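## Task

Find the patch panel mounted under the switch whose ports have red covers. One patch lead there has a free, unplugged end. Insert that end into port 13 of this panel far enough that it latches. These conditions all decide success. A plug left loose and well away from the panel can cause failure. No lead may end up sharply kinked. No other plug may be pulled, even a little outward, or the task can fail. Every lead must sit in each cable-manager ring it passes through. If the other lead is out of one, the task fails. If the lead you plugged is out of one, the score drops. Anything held in place only by the gripper at the end does not count. Finally release everything and move the arms away.

## Robot and tools

Robot: two arms, left_arm (on the +y side, the robot's own left) and right_arm (-y side). Each ends in a two-finger parallel gripper. The fingers point along the gripper's +z axis and close along its y axis. The reported hand point (end_effector_position) lies between the finger pads, roughly 1 cm short of the fingertips. Arm roots in the scene frame: left_arm at (+0.186, +0.318, +1.482), right_arm at (+0.186, -0.318, +1.482).

Frame: a single scene frame for everything. The origin is on the floor under the centre of the robot's foot. +x is forward (the direction the robot faces) and +z is up. Only the floor height (z = 0) is known for sure. Reported hand positions can be slightly wrong, more so when an arm reaches far. Motions often stop a centimetre or more from the target, usually below it.

The 16-number row is used by both execute_actions and move. It is one list covering both arms. The first 8 numbers are left_arm: x, y, z, qw, qx, qy, qz, opening. The next 8 are right_arm in the same order. x, y, z form an absolute target position in metres in the scene frame. qw..qz form an absolute orientation quaternion, w first. Opening is a scale from -1 (closed) to +1 (fully open, 0.094 m). To keep an arm still, resend its exact pose from the last result, including the quaternion, with the opening it should hold. To hold an orientation steady, keep sending the same quaternion; do not copy back the drifted reported one.

Tools:
- execute_actions(actions, pictures). An empty list [] only returns the current state. One action has the form {"rows": [[16 numbers], ...], "steps": n}. It takes up to 15 rows and n ≤ 15 control steps of 1/30 s each; the default is 15. Each row is used for one step, and the last row repeats if steps outnumber rows. A wait has the form {"steps": n} with n ≤ 300, counted from the previous result, so your thinking time is included. A call containing a target more than 0.6 m from that arm's last reported position along any gripper axis is refused and nothing moves. pictures:false skips the images.
- move(target, speed). target is one 16-number row as above, an absolute pose. Both grippers travel in straight lines and arrive together, taking 0.5 to 10 s; anything longer is cut off at 10 s. speed is in m/s, from 0.002 to 0.5, default 0.25. Turning is capped at twice that value in rad/s. The opening is applied when the move begins. The move does not avoid obstacles or the other arm. Grippers may lag, wander or overshoot the speed, especially when an arm is nearly straight.
- wait(seconds): 0 to 10 s, sends nothing new.
- zoom_image(camera, region). Gives a magnified crop of the latest image from cam_head_left, cam_head_right (896x504 each), cam_left_wrist or cam_right_wrist (504x504 each). region is [x0, y0, x1, y1] in pixels from the top-left, at most 504x504.
- read_manual(section): only licence texts, no motion.
- finished_scene(scene): ends scene 1 or 2 for good and grades it; the next task appears in its result.

Control details: at each step the commanded pose is limited to within 70 mm and 16 degrees of the measured pose. When position and orientation conflict, position is favoured. When an action ends, an arm continues only to its last limited pose, so far targets need further calls. Compare the result's pose with your target and keep going.

Result lines:
- The state line gives each arm's pose and grip_measured, the measured finger opening on the command scale. This can be off by about 1 mm.
- Joint positions end with the opening in metres.
- Joint torques are drive outputs with offsets and noise.
- HELD marks steps on which your command was not passed through.
- 'pose unreachable' names an arm whose target the clearance check altered.
- 'Hand target' is the pose the controller is currently driving toward.
- The move: line states the ending: done, off_target, moving, held or fault. It also lists limits: paced means the pose was clipped; held means some steps were blocked, after which the arm may jump faster than requested. It also gives each gripper's distance from its target.
- MOTOR HOT appears from 85 °C. At 100 °C an OVER-TEMPERATURE FAULT drops that arm. FAULT lines mark stops.

Gripping: to hold a plug, command an opening about 0.03 below grip_measured for a firm grip, or less for a lighter one. Finger force is about 50 to 62 N, and weaker on parts thinner than about 2 mm.

Cameras: two head cameras and a fisheye on each wrist. Calibration data is supplied, with small per-scene errors.

Things to avoid:
- Arms colliding or pressing hard on each other; this can end the scene.
- Fast contact, or targets far beyond the contact point; both press harder.
- Tugging on or nudging out any already-seated plug.
- Dropping the plug.
- Kinking cables.
- Pulling leads out of the manager rings.
- Holding a load for a long time, which heats the motors.

When finished, open the gripper, back away, then call finished_scene.

Each tool is called by a JSON object that holds its "op" and its "data".

## Session

{"op": "execute_actions", "data": {"actions": []}}

Scene clock: 0.00 s of 4500.00 s.
left_arm: end_effector_position=(+0.7985, +0.3301, +1.1460) grip_measured=+1.000 end_effector_quat_wxyz=(+0.271, -0.011, +0.963, +0.012) | right_arm: end_effector_position=(+0.7851, -0.3155, +1.1449) grip_measured=+1.000 end_effector_quat_wxyz=(+0.263, +0.007, +0.965, +0.003)
Joint positions: left_arm=[-1.827  0.847  0.839  0.416 -0.19   0.211  0.094] | right_arm=[ 1.86   0.846  0.81   0.422  0.193 -0.218  0.094]
Joint velocities: left_arm=[-0.005 -0.024  0.002  0.007  0.007  0.051  0.   ] | right_arm=[-0.005 -0.005  0.007 -0.007  0.066 -0.022  0.   ]
Joint torques (N m, as the arm reports them, + toward a larger angle): no reading
Hand target (left_arm): +0.799, +0.330, +1.143; +0.270, -0.011, +0.963, +0.013
Hand target (right_arm): +0.794, -0.318, +1.151; +0.273, +0.010, +0.962, +0.001

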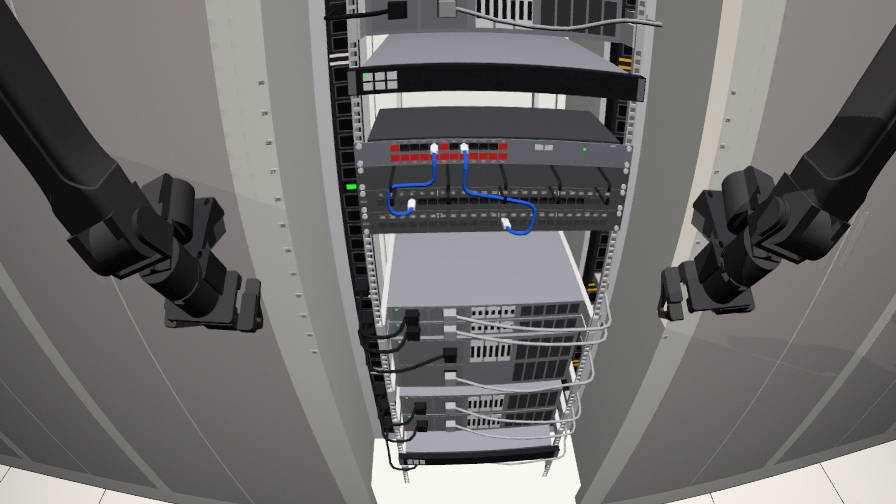

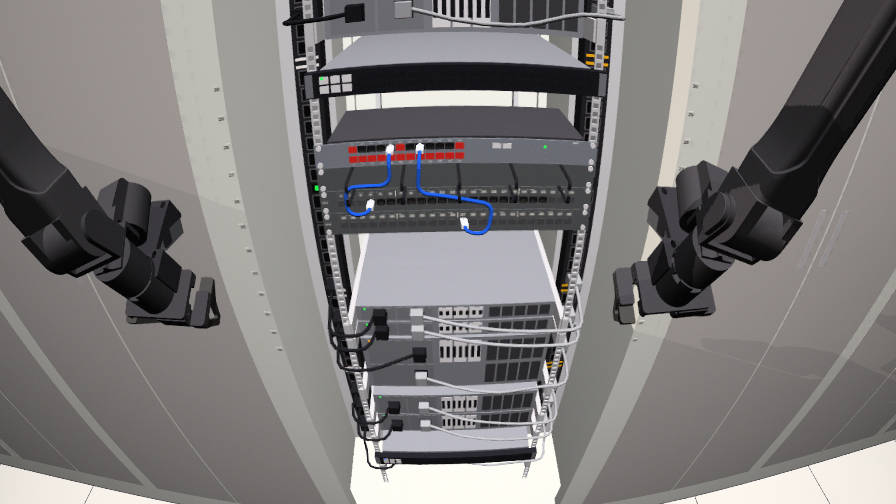

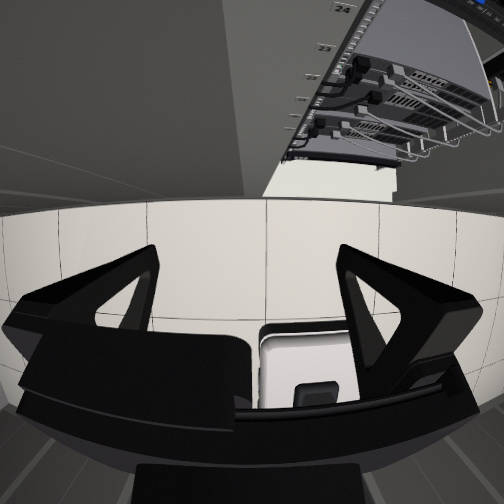

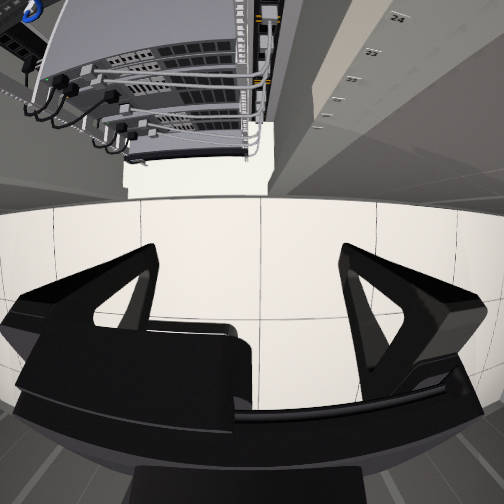

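{"op": "zoom_image", "data": {"camera": "cam_head_left", "region": [350, 130, 650, 250]}}

{"op": "zoom_image", "data": {"camera": "cam_head_left", "region": [450, 170, 570, 245]}}

{"op": "zoom_image", "data": {"camera": "cam_head_right", "region": [410, 170, 530, 245]}}

Region (350, 130, 650, 250) of cam_head_left's 896x504 image, scaled by 1.680, with more detail than that image has; it fills the top 202 rows of this view, and the rest is white.

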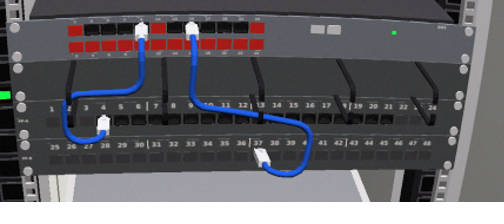

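Region (450, 170, 570, 245) of cam_head_left's 896x504 image, scaled by 4.200, with more detail than that image has; it fills the top 315 rows of this view, and the rest is white.

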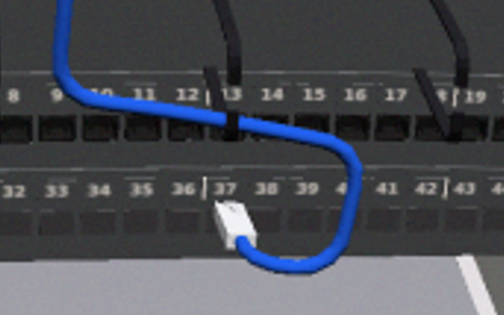

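Region (410, 170, 530, 245) of cam_head_right's 896x504 image, scaled by 4.200, with more detail than that image has; it fills the top 315 rows of this view, and the rest is white.

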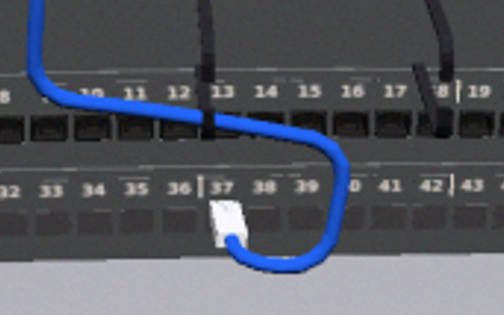

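{"op": "move", "data": {"target": [0.7985,0.3301,1.146,0.271,-0.011,0.963,0.012,1,0.92,-0.09,1.09,0.793,0,0.609,0,1]}}

Scene clock: 9.63 s of 4500.00 s.
left_arm: end_effector_position=(+0.7985, +0.3301, +1.1460) grip_measured=+1.000 end_effector_quat_wxyz=(+0.271, -0.011, +0.963, +0.012) | right_arm: end_effector_position=(+0.9242, -0.1012, +1.0868) grip_measured=+1.000 end_effector_quat_wxyz=(+0.710, -0.053, +0.701, +0.049)
Joint positions: left_arm=[-1.827  0.847  0.839  0.416 -0.19   0.211  0.094] | right_arm=[ 2.097  1.745  1.499  1.554 -0.184 -0.532  0.094]
Joint velocities: left_arm=[-0.005 -0.005  0.002  0.007  0.007 -0.007  0.   ] | right_arm=[-0.005 -0.015  0.002  0.002 -0.022  0.022  0.   ]
Joint torques (N m, as the arm reports them, + toward a larger angle): left_arm=[ -2.29 -16.18   2.63   1.24   0.1   -0.04] | right_arm=[ 11.95 -11.96   2.12   2.76  -0.36  -0.22]
Hand target (left_arm): +0.799, +0.330, +1.146; +0.271, -0.011, +0.962, +0.012
Hand target (right_arm): +0.924, -0.091, +1.094; +0.719, -0.050, +0.691, +0.048
Off the commanded pose (left_arm): 0.000 m, 0 deg.
Off the commanded pose (right_arm): 0.012 m, 16 deg; orientation clipped at the last step of the last action.
joint sent to its limit (right arm) — the command would take joint 4 (wrist pitch) past its upper limit, so that joint was sent only as far as its limit.
After step 90, 3.60 s passed at rest.
move: off_target (right_arm); limits=paced
camera_calibration (this result's frames):
cam_right_wrist: T_world_to_cam=[[0.143033, -0.989717, -0.00107253, -0.231859], [-0.565835, -0.080885, -0.820541, 1.41225], [0.812017, 0.117972, -0.571586, 0.00657333], [0, 0, 0, 1]] pos_world=[0.826925, -0.116021, 1.16231]

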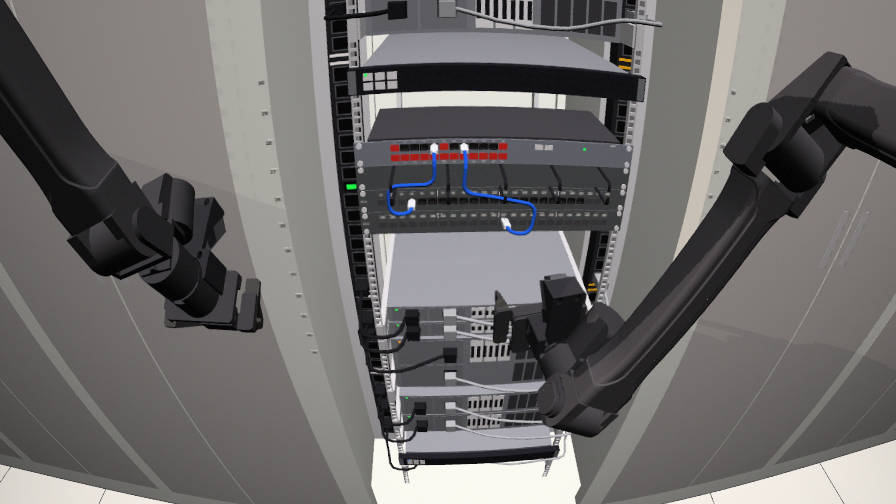

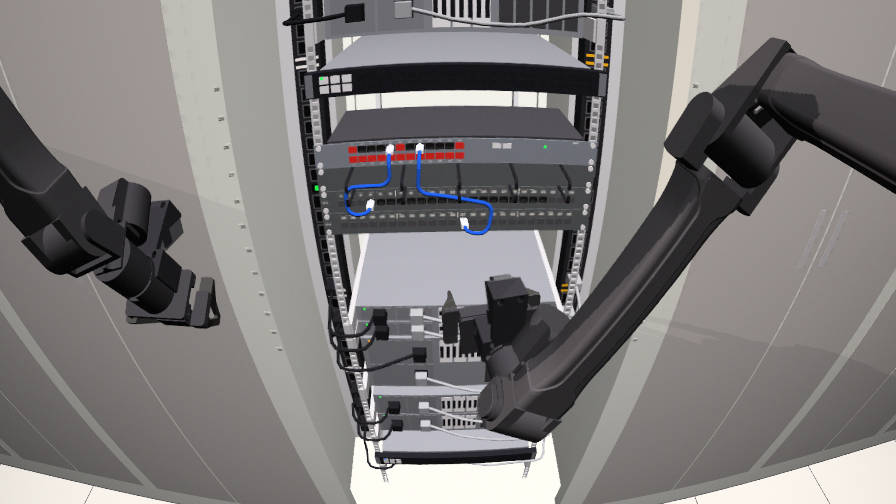

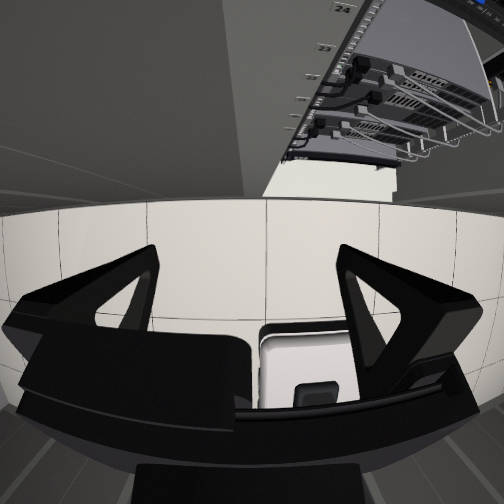

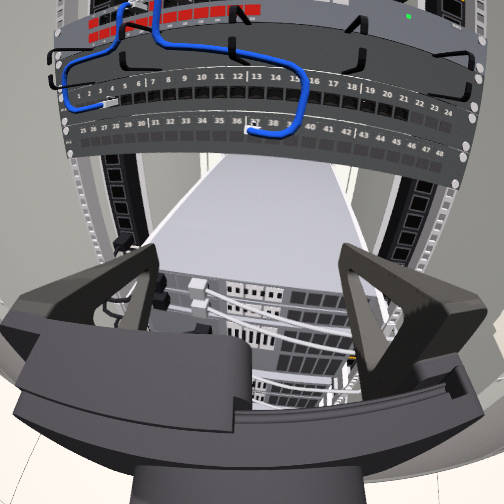

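{"op": "move", "data": {"target": [0.7985,0.3301,1.146,0.271,-0.011,0.963,0.012,1,0.975,-0.085,1.11,0.766,0,0.643,0,1], "speed": 0.15}}

{"op": "zoom_image", "data": {"camera": "cam_right_wrist", "region": [130, 30, 380, 260]}}

Scene clock: 11.97 s of 4500.00 s.
left_arm: end_effector_position=(+0.7985, +0.3301, +1.1460) grip_measured=+1.000 end_effector_quat_wxyz=(+0.271, -0.011, +0.963, +0.012) | right_arm: end_effector_position=(+0.9772, -0.0954, +1.1053) grip_measured=+1.000 end_effector_quat_wxyz=(+0.750, -0.013, +0.661, +0.011)
Joint positions: left_arm=[-1.827  0.847  0.839  0.416 -0.19   0.211  0.094] | right_arm=[ 2.138  1.814  1.717  1.554 -0.14  -0.556  0.094]
Joint velocities: left_arm=[-0.005 -0.005 -0.002  0.007 -0.022 -0.051  0.   ] | right_arm=[-0.005 -0.005  0.007  0.002 -0.037 -0.022  0.   ]
Joint torques (N m, as the arm reports them, + toward a larger angle): left_arm=[ -2.25 -15.96   2.6    1.29   0.08  -0.04] | right_arm=[ 13.26 -12.14   3.36   2.65  -0.13  -0.24]
Hand target (left_arm): +0.799, +0.330, +1.146; +0.271, -0.011, +0.962, +0.012
Hand target (right_arm): +0.975, -0.086, +1.110; +0.757, -0.007, +0.654, +0.008
Off the commanded pose (left_arm): 0.000 m, 0 deg.
Off the commanded pose (right_arm): 0.012 m, 3 deg.
joint sent to its limit (right arm) — the command would take joint 4 (wrist pitch) past its upper limit, so that joint was sent only as far as its limit.
move: off_target (right_arm)
camera_calibration (this result's frames):
cam_right_wrist: T_world_to_cam=[[0.0341658, -0.999415, -0.00139481, -0.12788], [-0.474756, -0.0150018, -0.879989, 1.44091], [0.879454, 0.0307278, -0.474991, -0.207561], [0, 0, 0, 1]] pos_world=[0.870988, -0.0998113, 1.16921]

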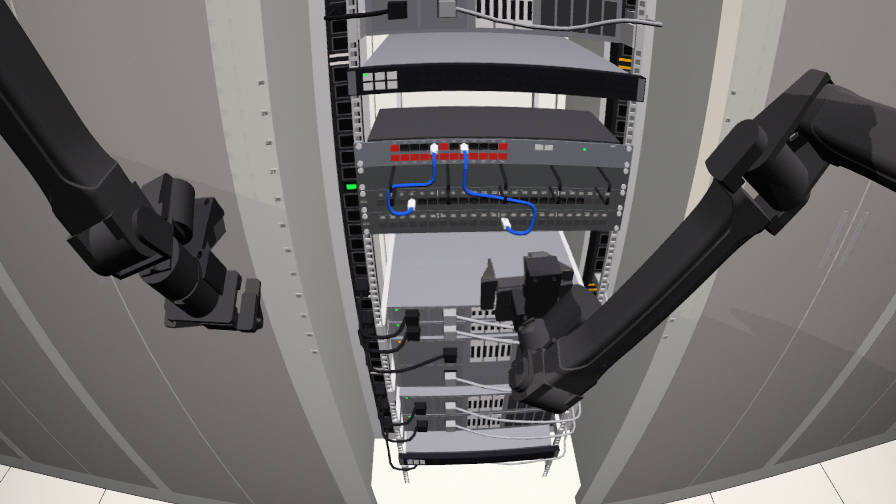

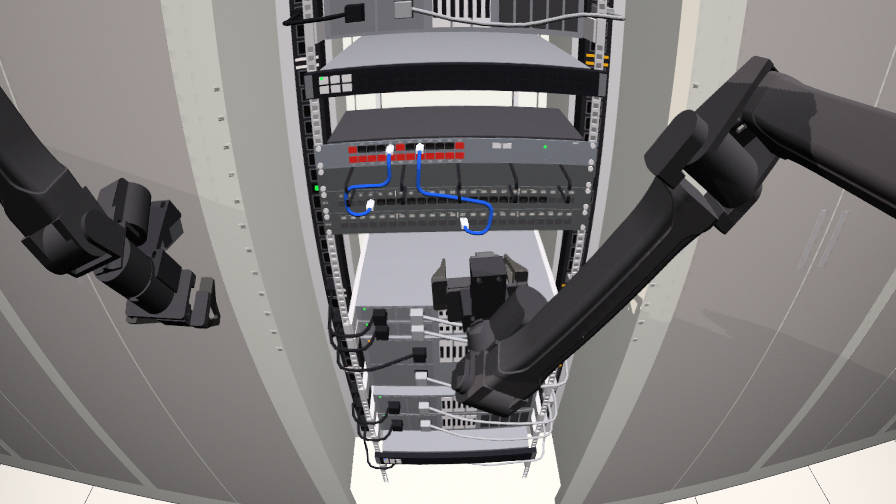

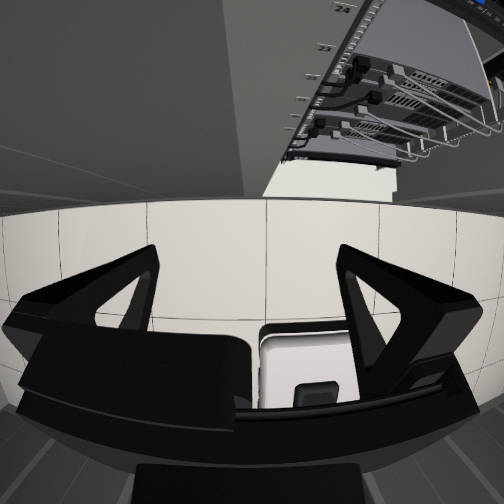

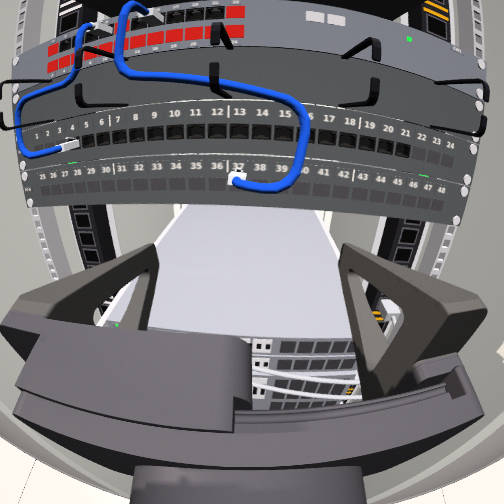

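Region (130, 30, 380, 260) of cam_right_wrist's 504x504 image, scaled by 2.016, with more detail than that image has; it fills the top 464 rows of this view, and the rest is white.

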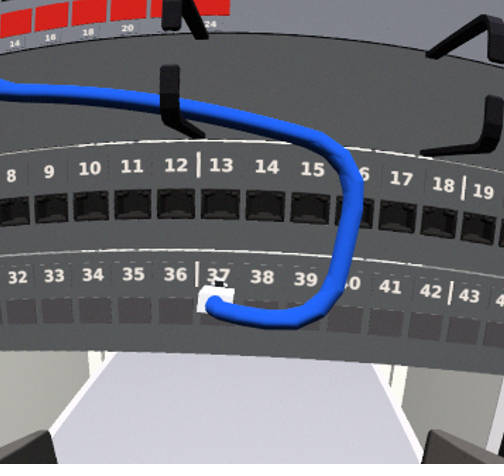

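{"op": "zoom_image", "data": {"camera": "cam_right_wrist", "region": [200, 110, 290, 200]}}

{"op": "zoom_image", "data": {"camera": "cam_right_wrist", "region": [20, 100, 120, 180]}}

Region (200, 110, 290, 200) of cam_right_wrist's 504x504 image, scaled by 5.600, with more detail than that image has.

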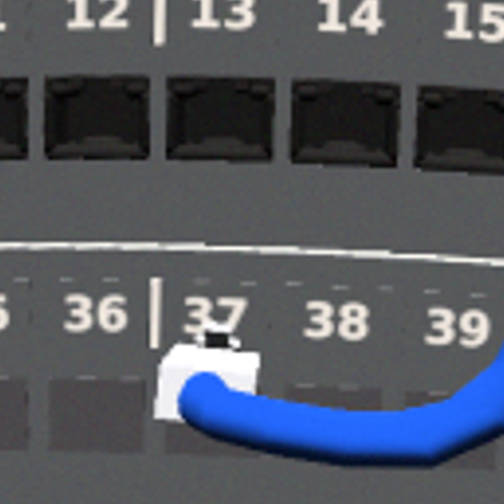

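Region (20, 100, 120, 180) of cam_right_wrist's 504x504 image, scaled by 5.040, with more detail than that image has; it fills the top 403 rows of this view, and the rest is white.

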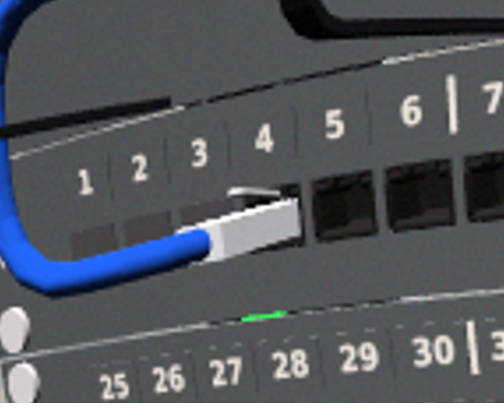

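{"op": "move", "data": {"target": [1.03,0.09,1.065,0.707,0,0.707,0,-1,0.975,-0.085,1.11,0.757,-0.007,0.654,0.008,1]}}

Scene clock: 22.33 s of 4500.00 s.
left_arm: end_effector_position=(+1.0328, +0.1042, +1.0664) grip_measured=-0.981 end_effector_quat_wxyz=(+0.701, -0.006, +0.713, -0.009) | right_arm: end_effector_position=(+0.9772, -0.0954, +1.1053) grip_measured=+1.000 end_effector_quat_wxyz=(+0.750, -0.013, +0.661, +0.011)
Joint positions: left_arm=[-2.123  1.851  1.907  1.298  0.042  0.526  0.001] | right_arm=[ 2.138  1.814  1.717  1.554 -0.14  -0.557  0.094]
Joint velocities: left_arm=[ 0.005 -0.015 -0.027 -0.012 -0.022 -0.007  0.   ] | right_arm=[ 0.005 -0.005 -0.012  0.012  0.037 -0.007  0.   ]
Joint torques (N m, as the arm reports them, + toward a larger angle): left_arm=[-13.52 -17.06   5.76   2.29   0.48   0.06] | right_arm=[ 13.58 -11.99   3.28   2.68  -0.13  -0.24]
Hand target (left_arm): +1.030, +0.097, +1.064; +0.705, -0.005, +0.709, -0.006
Hand target (right_arm): +0.975, -0.085, +1.110; +0.756, -0.007, +0.654, +0.008
Off the commanded pose (left_arm): 0.015 m, 2 deg.
Off the commanded pose (right_arm): 0.012 m, 1 deg.
joint sent to its limit (right arm) — the command would take joint 4 (wrist pitch) past its upper limit, so that joint was sent only as far as its limit.
After step 90, 4.63 s passed at rest.
move: off_target (left_arm, right_arm)
camera_calibration (this result's frames):
cam_left_wrist: T_world_to_cam=[[0.00290345, -0.999841, 0.0176178, 0.0861145], [-0.597212, -0.0158647, -0.801926, 1.47961], [0.802078, -0.00819321, -0.597163, -0.0649922], [0, 0, 0, 1]] pos_world=[0.935521, 0.109042, 1.14621]
cam_right_wrist: T_world_to_cam=[[0.0340706, -0.999419, -0.000637829, -0.128624], [-0.474735, -0.0156223, -0.87999, 1.44083], [0.879469, 0.0302846, -0.474991, -0.207618], [0, 0, 0, 1]] pos_world=[0.870986, -0.0997528, 1.16921]

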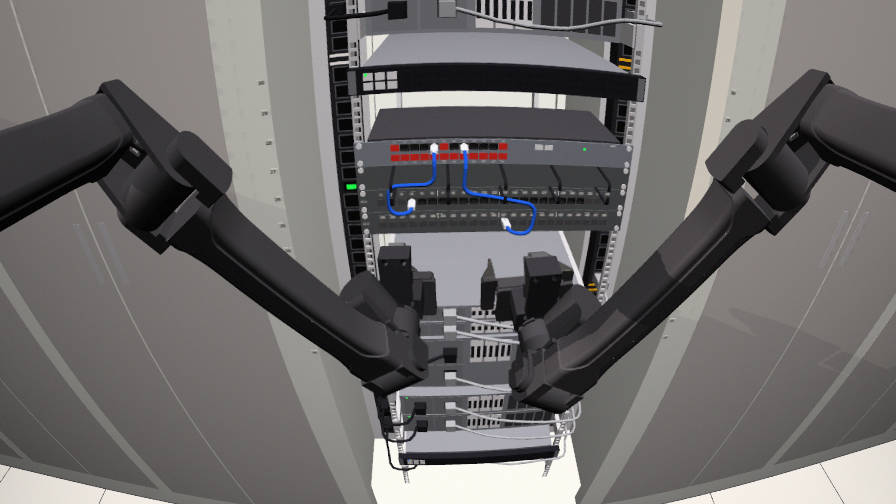

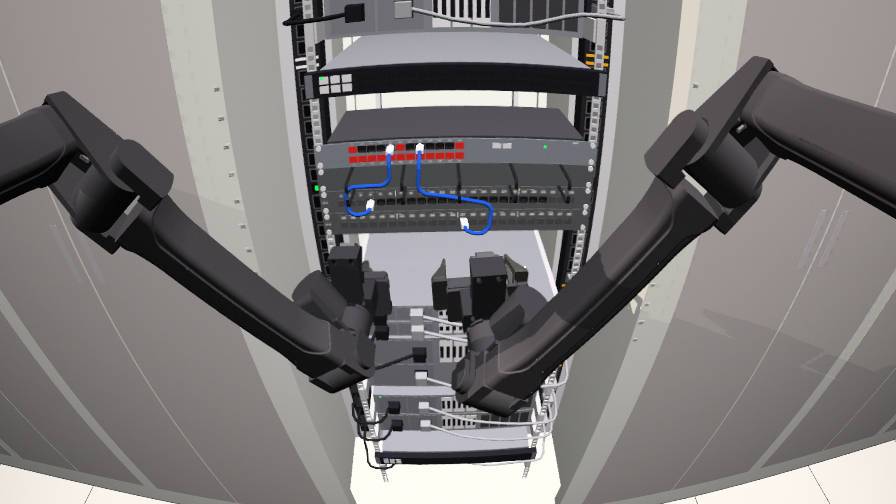

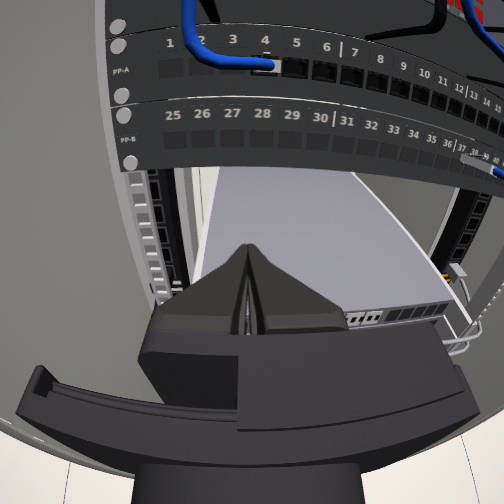

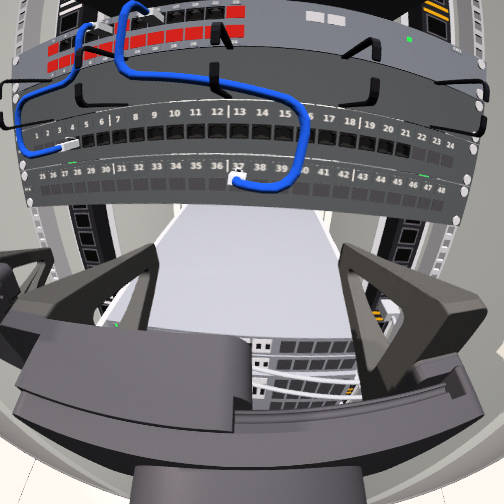

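{"op": "move", "data": {"target": [1.02,0.075,1.065,0.674,0.213,0.674,-0.213,-1,1.04,-0.078,1.095,0.843,0,0.537,0,-0.3], "speed": 0.12}}

Scene clock: 26.80 s of 4500.00 s.
left_arm: end_effector_position=(+1.0153, +0.0602, +1.0638) grip_measured=-0.981 end_effector_quat_wxyz=(+0.671, +0.206, +0.677, -0.223) | right_arm: end_effector_position=(+1.0394, -0.0713, +1.1003) grip_measured=-0.297 end_effector_quat_wxyz=(+0.841, +0.002, +0.540, +0.002)
Joint positions: left_arm=[-2.037  1.744  1.833  0.965  0.606  0.547  0.001] | right_arm=[ 2.138  2.158  2.421  1.48  -0.263 -0.496  0.033]
Joint velocities: left_arm=[-0.015 -0.015 -0.002  0.002  0.066  0.037 -0.   ] | right_arm=[-0.005  0.015  0.007  0.002 -0.022  0.066 -0.001]
Joint torques (N m, as the arm reports them, + toward a larger angle): left_arm=[ -9.11 -21.42   4.06   1.04   0.52   0.04] | right_arm=[ 12.2  -13.5    6.77   0.91  -0.3    0.  ]
Hand target (left_arm): +1.022, +0.073, +1.065; +0.671, +0.215, +0.677, -0.213
Hand target (right_arm): +1.041, -0.077, +1.095; +0.843, +0.000, +0.537, +0.002
Off the commanded pose (left_arm): 0.016 m, 1 deg.
Off the commanded pose (right_arm): 0.009 m, 1 deg.
move: off_target (left_arm)
camera_calibration (this result's frames):
cam_left_wrist: T_world_to_cam=[[-0.573634, -0.818821, 0.0218061, 0.612256], [-0.488755, 0.320797, -0.8113, 1.34598], [0.657315, -0.476047, -0.584223, 0.108543], [0, 0, 0, 1]] pos_world=[0.93772, 0.121213, 1.14206]
cam_right_wrist: T_world_to_cam=[[0.00322348, -0.99992, -0.0122144, -0.0618734], [-0.190226, 0.0113783, -0.981674, 1.28439], [0.981735, 0.00548791, -0.190175, -0.686875], [0, 0, 0, 1]] pos_world=[0.918854, -0.0727132, 1.12947]

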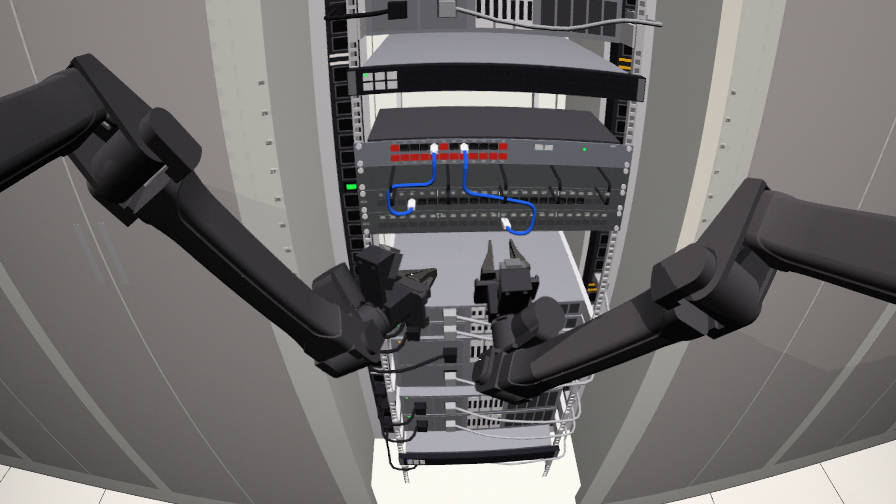

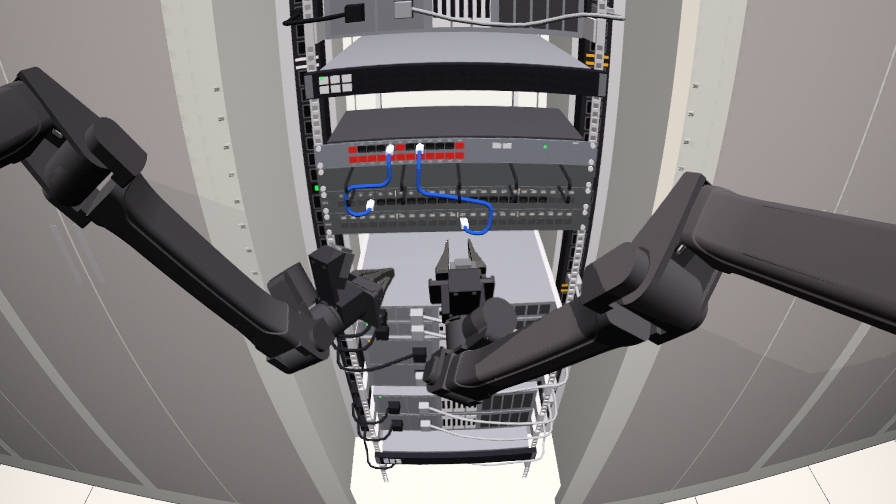

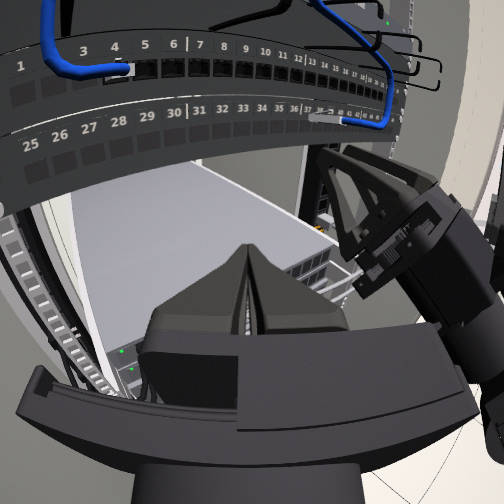

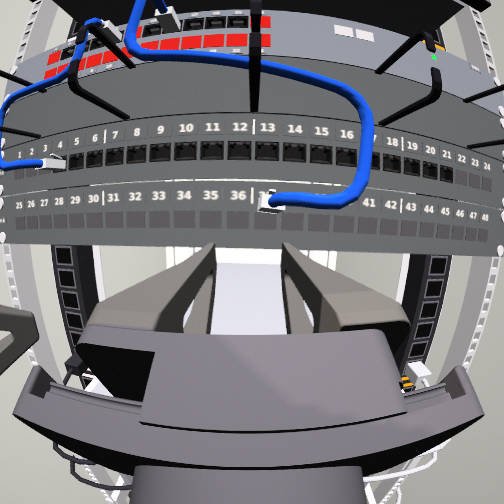

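{"op": "zoom_image", "data": {"camera": "cam_left_wrist", "region": [280, 50, 420, 190]}}

{"op": "zoom_image", "data": {"camera": "cam_right_wrist", "region": [200, 130, 330, 260]}}

Region (280, 50, 420, 190) of cam_left_wrist's 504x504 image, scaled by 3.600, with more detail than that image has.

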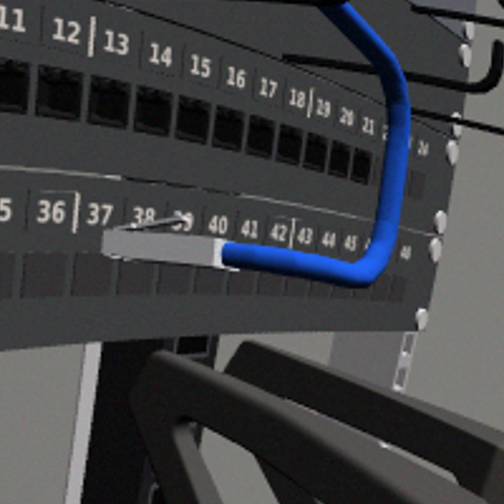

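Region (200, 130, 330, 260) of cam_right_wrist's 504x504 image, scaled by 3.877, with more detail than that image has.

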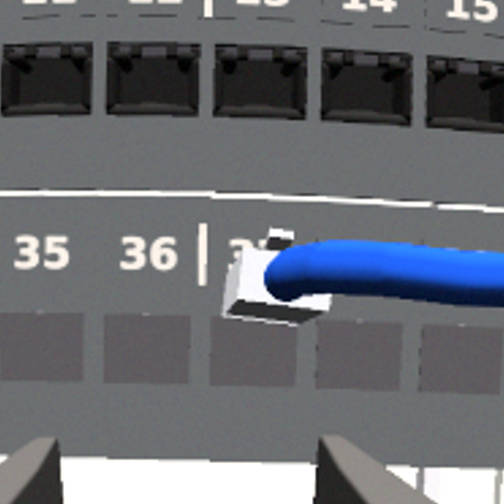

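{"op": "move", "data": {"target": [1.02,0.075,1.065,0.674,0.213,0.674,-0.213,-1,1.053,-0.094,1.10,0.843,0.009,0.537,-0.015,-0.4], "speed": 0.04}}

Scene clock: 33.03 s of 4500.00 s.
left_arm: end_effector_position=(+1.0149, +0.0603, +1.0638) grip_measured=-0.981 end_effector_quat_wxyz=(+0.671, +0.208, +0.676, -0.224) | right_arm: end_effector_position=(+1.0477, -0.0853, +1.1001) grip_measured=-0.397 end_effector_quat_wxyz=(+0.841, +0.008, +0.541, -0.010)
Joint positions: left_arm=[-2.036  1.744  1.833  0.965  0.61   0.547  0.001] | right_arm=[ 2.125  2.158  2.447  1.466 -0.24  -0.496  0.028]
Joint velocities: left_arm=[-0.005  0.005  0.002 -0.012  0.022 -0.022 -0.   ] | right_arm=[-0.015 -0.005  0.017 -0.002 -0.022 -0.022 -0.001]
Joint torques (N m, as the arm reports them, + toward a larger angle): left_arm=[ -9.21 -20.99   3.62   1.94   0.51  -0.01] | right_arm=[ 12.21 -13.5    6.85   0.94  -0.08  -0.05]
Hand target (left_arm): +1.020, +0.074, +1.066; +0.674, +0.213, +0.674, -0.213
Hand target (right_arm): +1.053, -0.094, +1.100; +0.843, +0.009, +0.537, -0.015
Off the commanded pose (left_arm): 0.016 m, 1 deg.
Off the commanded pose (right_arm): 0.010 m, 1 deg.
After step 90, 2.20 s passed at rest.
move: off_target (left_arm)
camera_calibration (this result's frames):
cam_left_wrist: T_world_to_cam=[[-0.576423, -0.816891, 0.0206156, 0.616114], [-0.486126, 0.322528, -0.812193, 1.34391], [0.656824, -0.478189, -0.583025, 0.108177], [0, 0, 0, 1]] pos_world=[0.937399, 0.121578, 1.14188]
cam_right_wrist: T_world_to_cam=[[-0.0236858, -0.999685, -0.00826595, -0.0520589], [-0.192029, 0.0126638, -0.981308, 1.2876], [0.981103, -0.0216558, -0.192268, -0.69432], [0, 0, 0, 1]] pos_world=[0.927223, -0.0833845, 1.1296]

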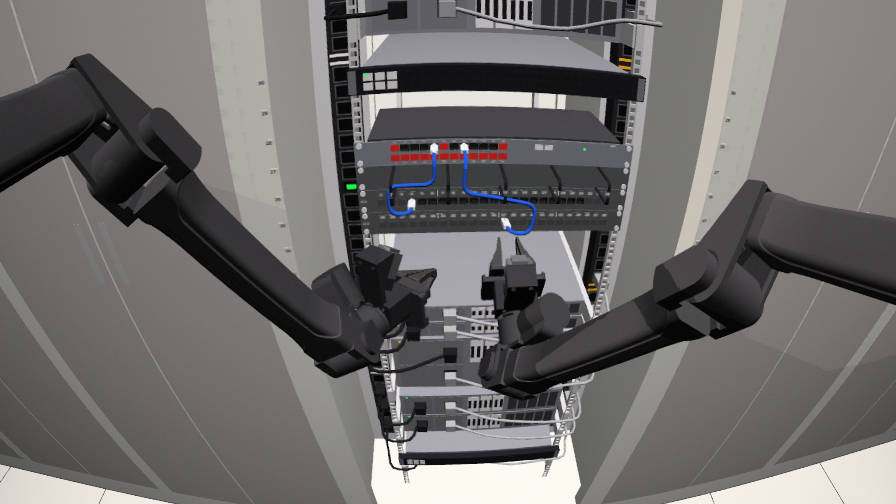

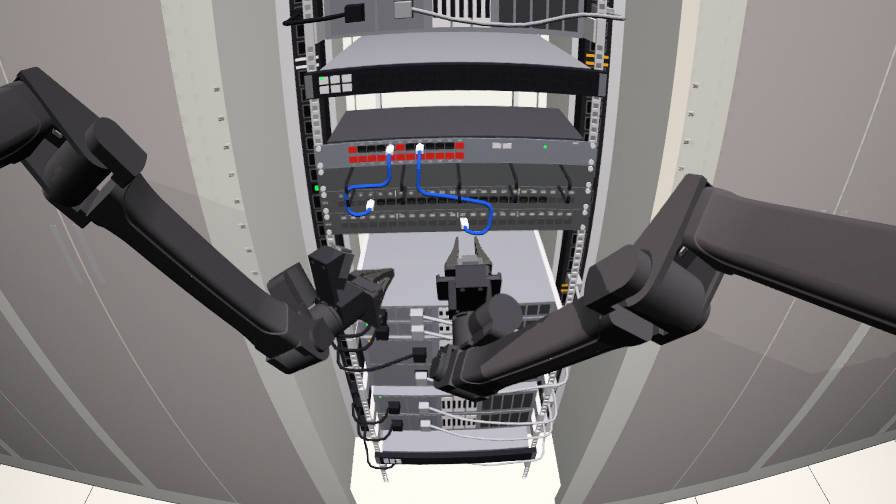

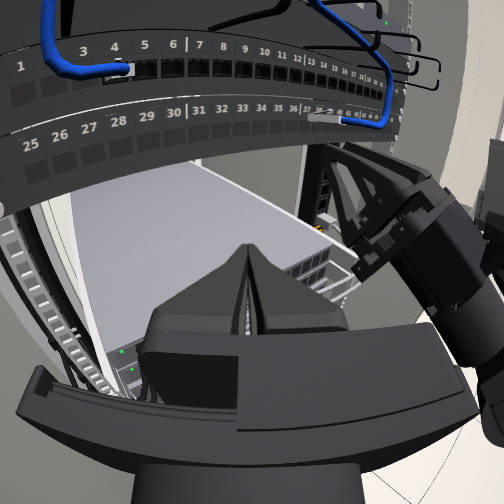

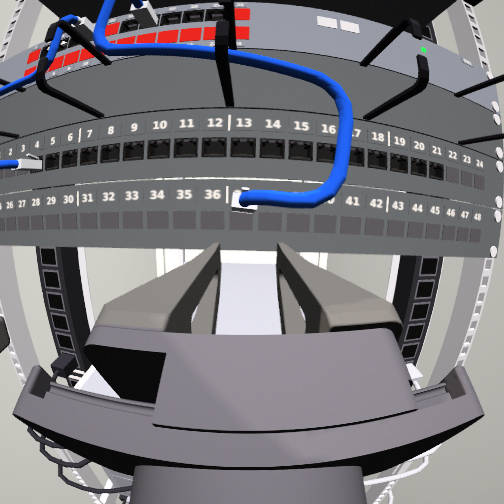

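{"op": "move", "data": {"target": [1.0149,0.0603,1.0638,0.671,0.208,0.676,-0.224,-1,1.056,-0.082,1.12,0.843,0.009,0.537,-0.015,-0.4], "speed": 0.03}}

Scene clock: 34.77 s of 4500.00 s.
left_arm: end_effector_position=(+1.0149, +0.0603, +1.0638) grip_measured=-0.981 end_effector_quat_wxyz=(+0.671, +0.208, +0.676, -0.224) | right_arm: end_effector_position=(+1.0384, -0.0774, +1.0879) grip_measured=-0.397 end_effector_quat_wxyz=(+0.832, +0.000, +0.554, -0.006)
Joint positions: left_arm=[-2.036  1.744  1.833  0.965  0.61   0.547  0.001] | right_arm=[ 2.125  2.158  2.41   1.466 -0.24  -0.507  0.028]
Joint velocities: left_arm=[-0.015  0.005  0.002 -0.007 -0.007 -0.066  0.002] | right_arm=[-0.015 -0.005 -0.012 -0.002 -0.037 -0.066 -0.001]
Joint torques (N m, as the arm reports them, + toward a larger angle): left_arm=[-11.14 -20.1    3.88   1.59   0.4   -0.02] | right_arm=[ 15.07 -16.92   3.95   1.78  -0.24  -0.25]
Hand target (left_arm): +1.015, +0.060, +1.064; +0.671, +0.208, +0.676, -0.224
Hand target (right_arm): +1.055, -0.083, +1.120; +0.843, +0.009, +0.537, -0.015
Off the commanded pose (left_arm): 0.000 m, 0 deg.
Off the commanded pose (right_arm): 0.037 m, 3 deg.
move: off_target (right_arm)
camera_calibration (this result's frames):
cam_left_wrist: T_world_to_cam=[[-0.576423, -0.816891, 0.0206156, 0.616114], [-0.486126, 0.322528, -0.812193, 1.34391], [0.656824, -0.478189, -0.583025, 0.108177], [0, 0, 0, 1]] pos_world=[0.937399, 0.121578, 1.14188]
cam_right_wrist: T_world_to_cam=[[-0.00914852, -0.999958, 0.00065979, -0.069221], [-0.222834, 0.00139546, -0.974855, 1.29781], [0.974814, -0.00906551, -0.222837, -0.646631], [0, 0, 0, 1]] pos_world=[0.918908, -0.0768912, 1.12113]

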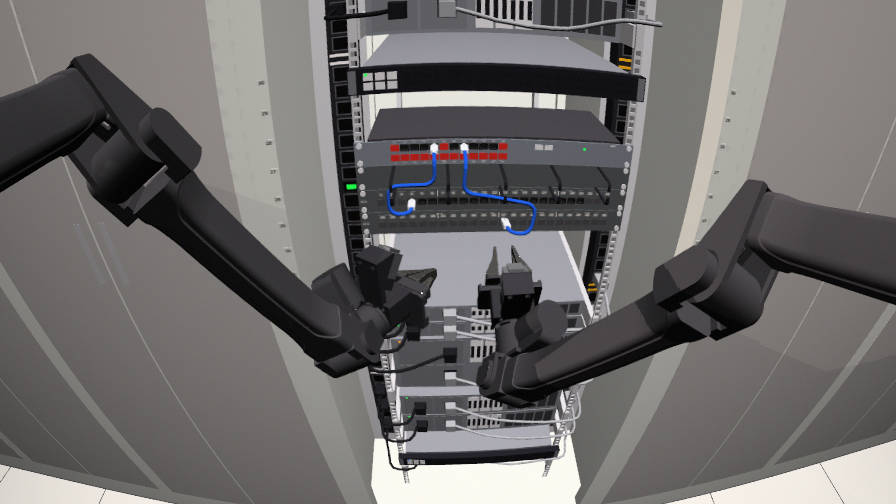

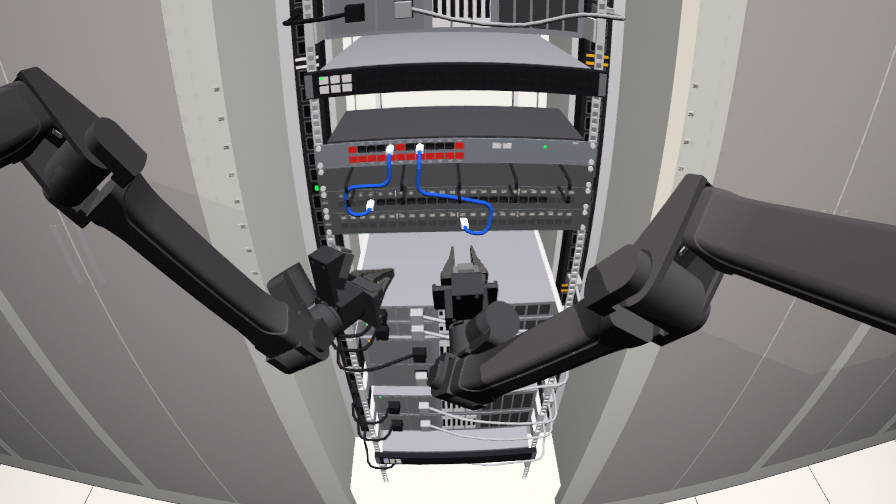

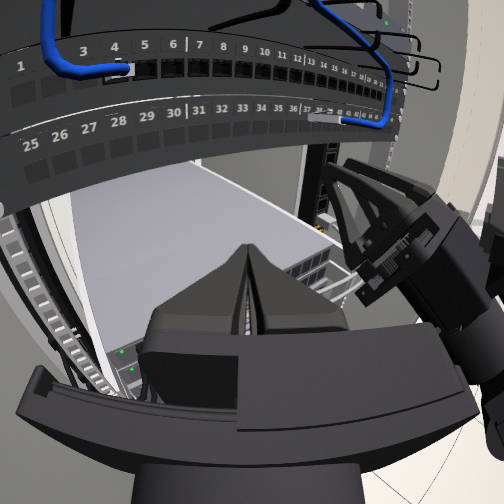

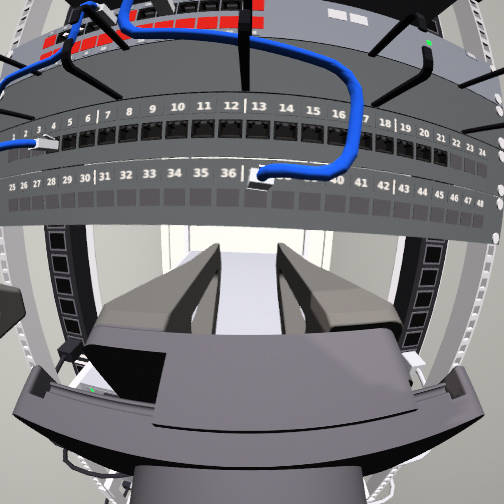

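{"op": "execute_actions", "data": {"actions": [{"rows":[[1.0149,0.0603,1.0638,0.671,0.208,0.676,-0.224,-1,1.056,-0.082,1.122,0.843,0.009,0.537,-0.015,-0.4],[1.0149,0.0603,1.0638,0.671,0.208,0.676,-0.224,-1,1.056,-0.082,1.124,0.843,0.009,0.537,-0.015,-0.4],[1.0149,0.0603,1.0638,0.671,0.208,0.676,-0.224,-1,1.056,-0.082,1.126,0.843,0.009,0.537,-0.015,-0.4],[1.0149,0.0603,1.0638,0.671,0.208,0.676,-0.224,-1,1.056,-0.082,1.128,0.843,0.009,0.537,-0.015,-0.4],[1.0149,0.0603,1.0638,0.671,0.208,0.676,-0.224,-1,1.056,-0.082,1.130,0.843,0.009,0.537,-0.015,-0.4]],"steps":15}], "pictures": false}}

{"op": "execute_actions", "data": {"actions": [{"steps":20}], "pictures": false}}

Scene clock: 37.13 s of 4500.00 s.
left_arm: end_effector_position=(+1.0149, +0.0603, +1.0638) grip_measured=-0.981 end_effector_quat_wxyz=(+0.671, +0.208, +0.676, -0.224) | right_arm: end_effector_position=(+1.0393, -0.0787, +1.0915) grip_measured=-0.397 end_effector_quat_wxyz=(+0.828, -0.004, +0.560, -0.005)
Joint positions: left_arm=[-2.036  1.744  1.833  0.965  0.61   0.547  0.001] | right_arm=[ 2.127  2.125  2.357  1.47  -0.24  -0.514  0.028]
Joint velocities: left_arm=[-0.015 -0.015  0.002  0.012  0.022 -0.037 -0.   ] | right_arm=[-0.005 -0.034 -0.007  0.012  0.037 -0.022 -0.001]
Joint torques (N m, as the arm reports them, + toward a larger angle): left_arm=[-11.16 -20.01   3.91   1.61   0.4   -0.02] | right_arm=[ 15.54 -17.03   3.85   2.49  -0.28  -0.24]
Hand target (left_arm): +1.015, +0.060, +1.064; +0.671, +0.208, +0.676, -0.224
Hand target (right_arm): +1.055, -0.084, +1.129; +0.843, +0.010, +0.537, -0.015
Off the commanded pose (left_arm): 0.000 m, 0 deg.
Off the commanded pose (right_arm): 0.042 m, 4 deg.
Steps of this call (steps 1 to 56: nothing new was sent; steps 57 to 71: all 15 steps of this action). Readings (end_effector_position):
57: left_arm (+1.0149, +0.0603, +1.0638) | right_arm (+1.0382, -0.0772, +1.0876)
58: left_arm (+1.0149, +0.0603, +1.0638) | right_arm (+1.0377, -0.0768, +1.0871)
60: left_arm (+1.0149, +0.0603, +1.0638) | right_arm (+1.0369, -0.0762, +1.0862)
64: left_arm (+1.0149, +0.0603, +1.0638) | right_arm (+1.0360, -0.0763, +1.0864)
71: the state above

Scene clock: 37.80 s of 4500.00 s.
left_arm: end_effector_position=(+1.0149, +0.0603, +1.0638) grip_measured=-0.981 end_effector_quat_wxyz=(+0.671, +0.208, +0.676, -0.224) | right_arm: end_effector_position=(+1.0400, -0.0793, +1.0924) grip_measured=-0.397 end_effector_quat_wxyz=(+0.829, -0.004, +0.560, -0.006)
Joint positions: left_arm=[-2.036  1.744  1.833  0.965  0.61   0.547  0.001] | right_arm=[ 2.127  2.123  2.357  1.47  -0.24  -0.515  0.028]
Joint velocities: left_arm=[-0.015 -0.005  0.017 -0.007 -0.007 -0.051  0.001] | right_arm=[ 0.015  0.005  0.007 -0.002 -0.007  0.007 -0.001]
Joint torques (N m, as the arm reports them, + toward a larger angle): left_arm=[-11.17 -20.2    3.85   1.65   0.39  -0.02] | right_arm=[ 15.59 -16.96   3.85   2.48  -0.25  -0.25]
Hand target (left_arm): +1.015, +0.060, +1.064; +0.671, +0.208, +0.676, -0.224
Hand target (right_arm): +1.055, -0.084, +1.129; +0.843, +0.009, +0.537, -0.015
Off the commanded pose (left_arm): 0.000 m, 0 deg.
Off the commanded pose (right_arm): 0.041 m, 4 deg.
Steps of this call (steps 1 to 20: nothing new was sent). Readings (end_effector_position):
1: left_arm (+1.0149, +0.0603, +1.0638) | right_arm (+1.0397, -0.0790, +1.0919)
2: left_arm (+1.0149, +0.0603, +1.0638) | right_arm (+1.0399, -0.0792, +1.0922)
4: left_arm (+1.0149, +0.0603, +1.0638) | right_arm (+1.0400, -0.0793, +1.0924)
8: left_arm (+1.0149, +0.0603, +1.0638) | right_arm (+1.0400, -0.0793, +1.0924)
20: the state above


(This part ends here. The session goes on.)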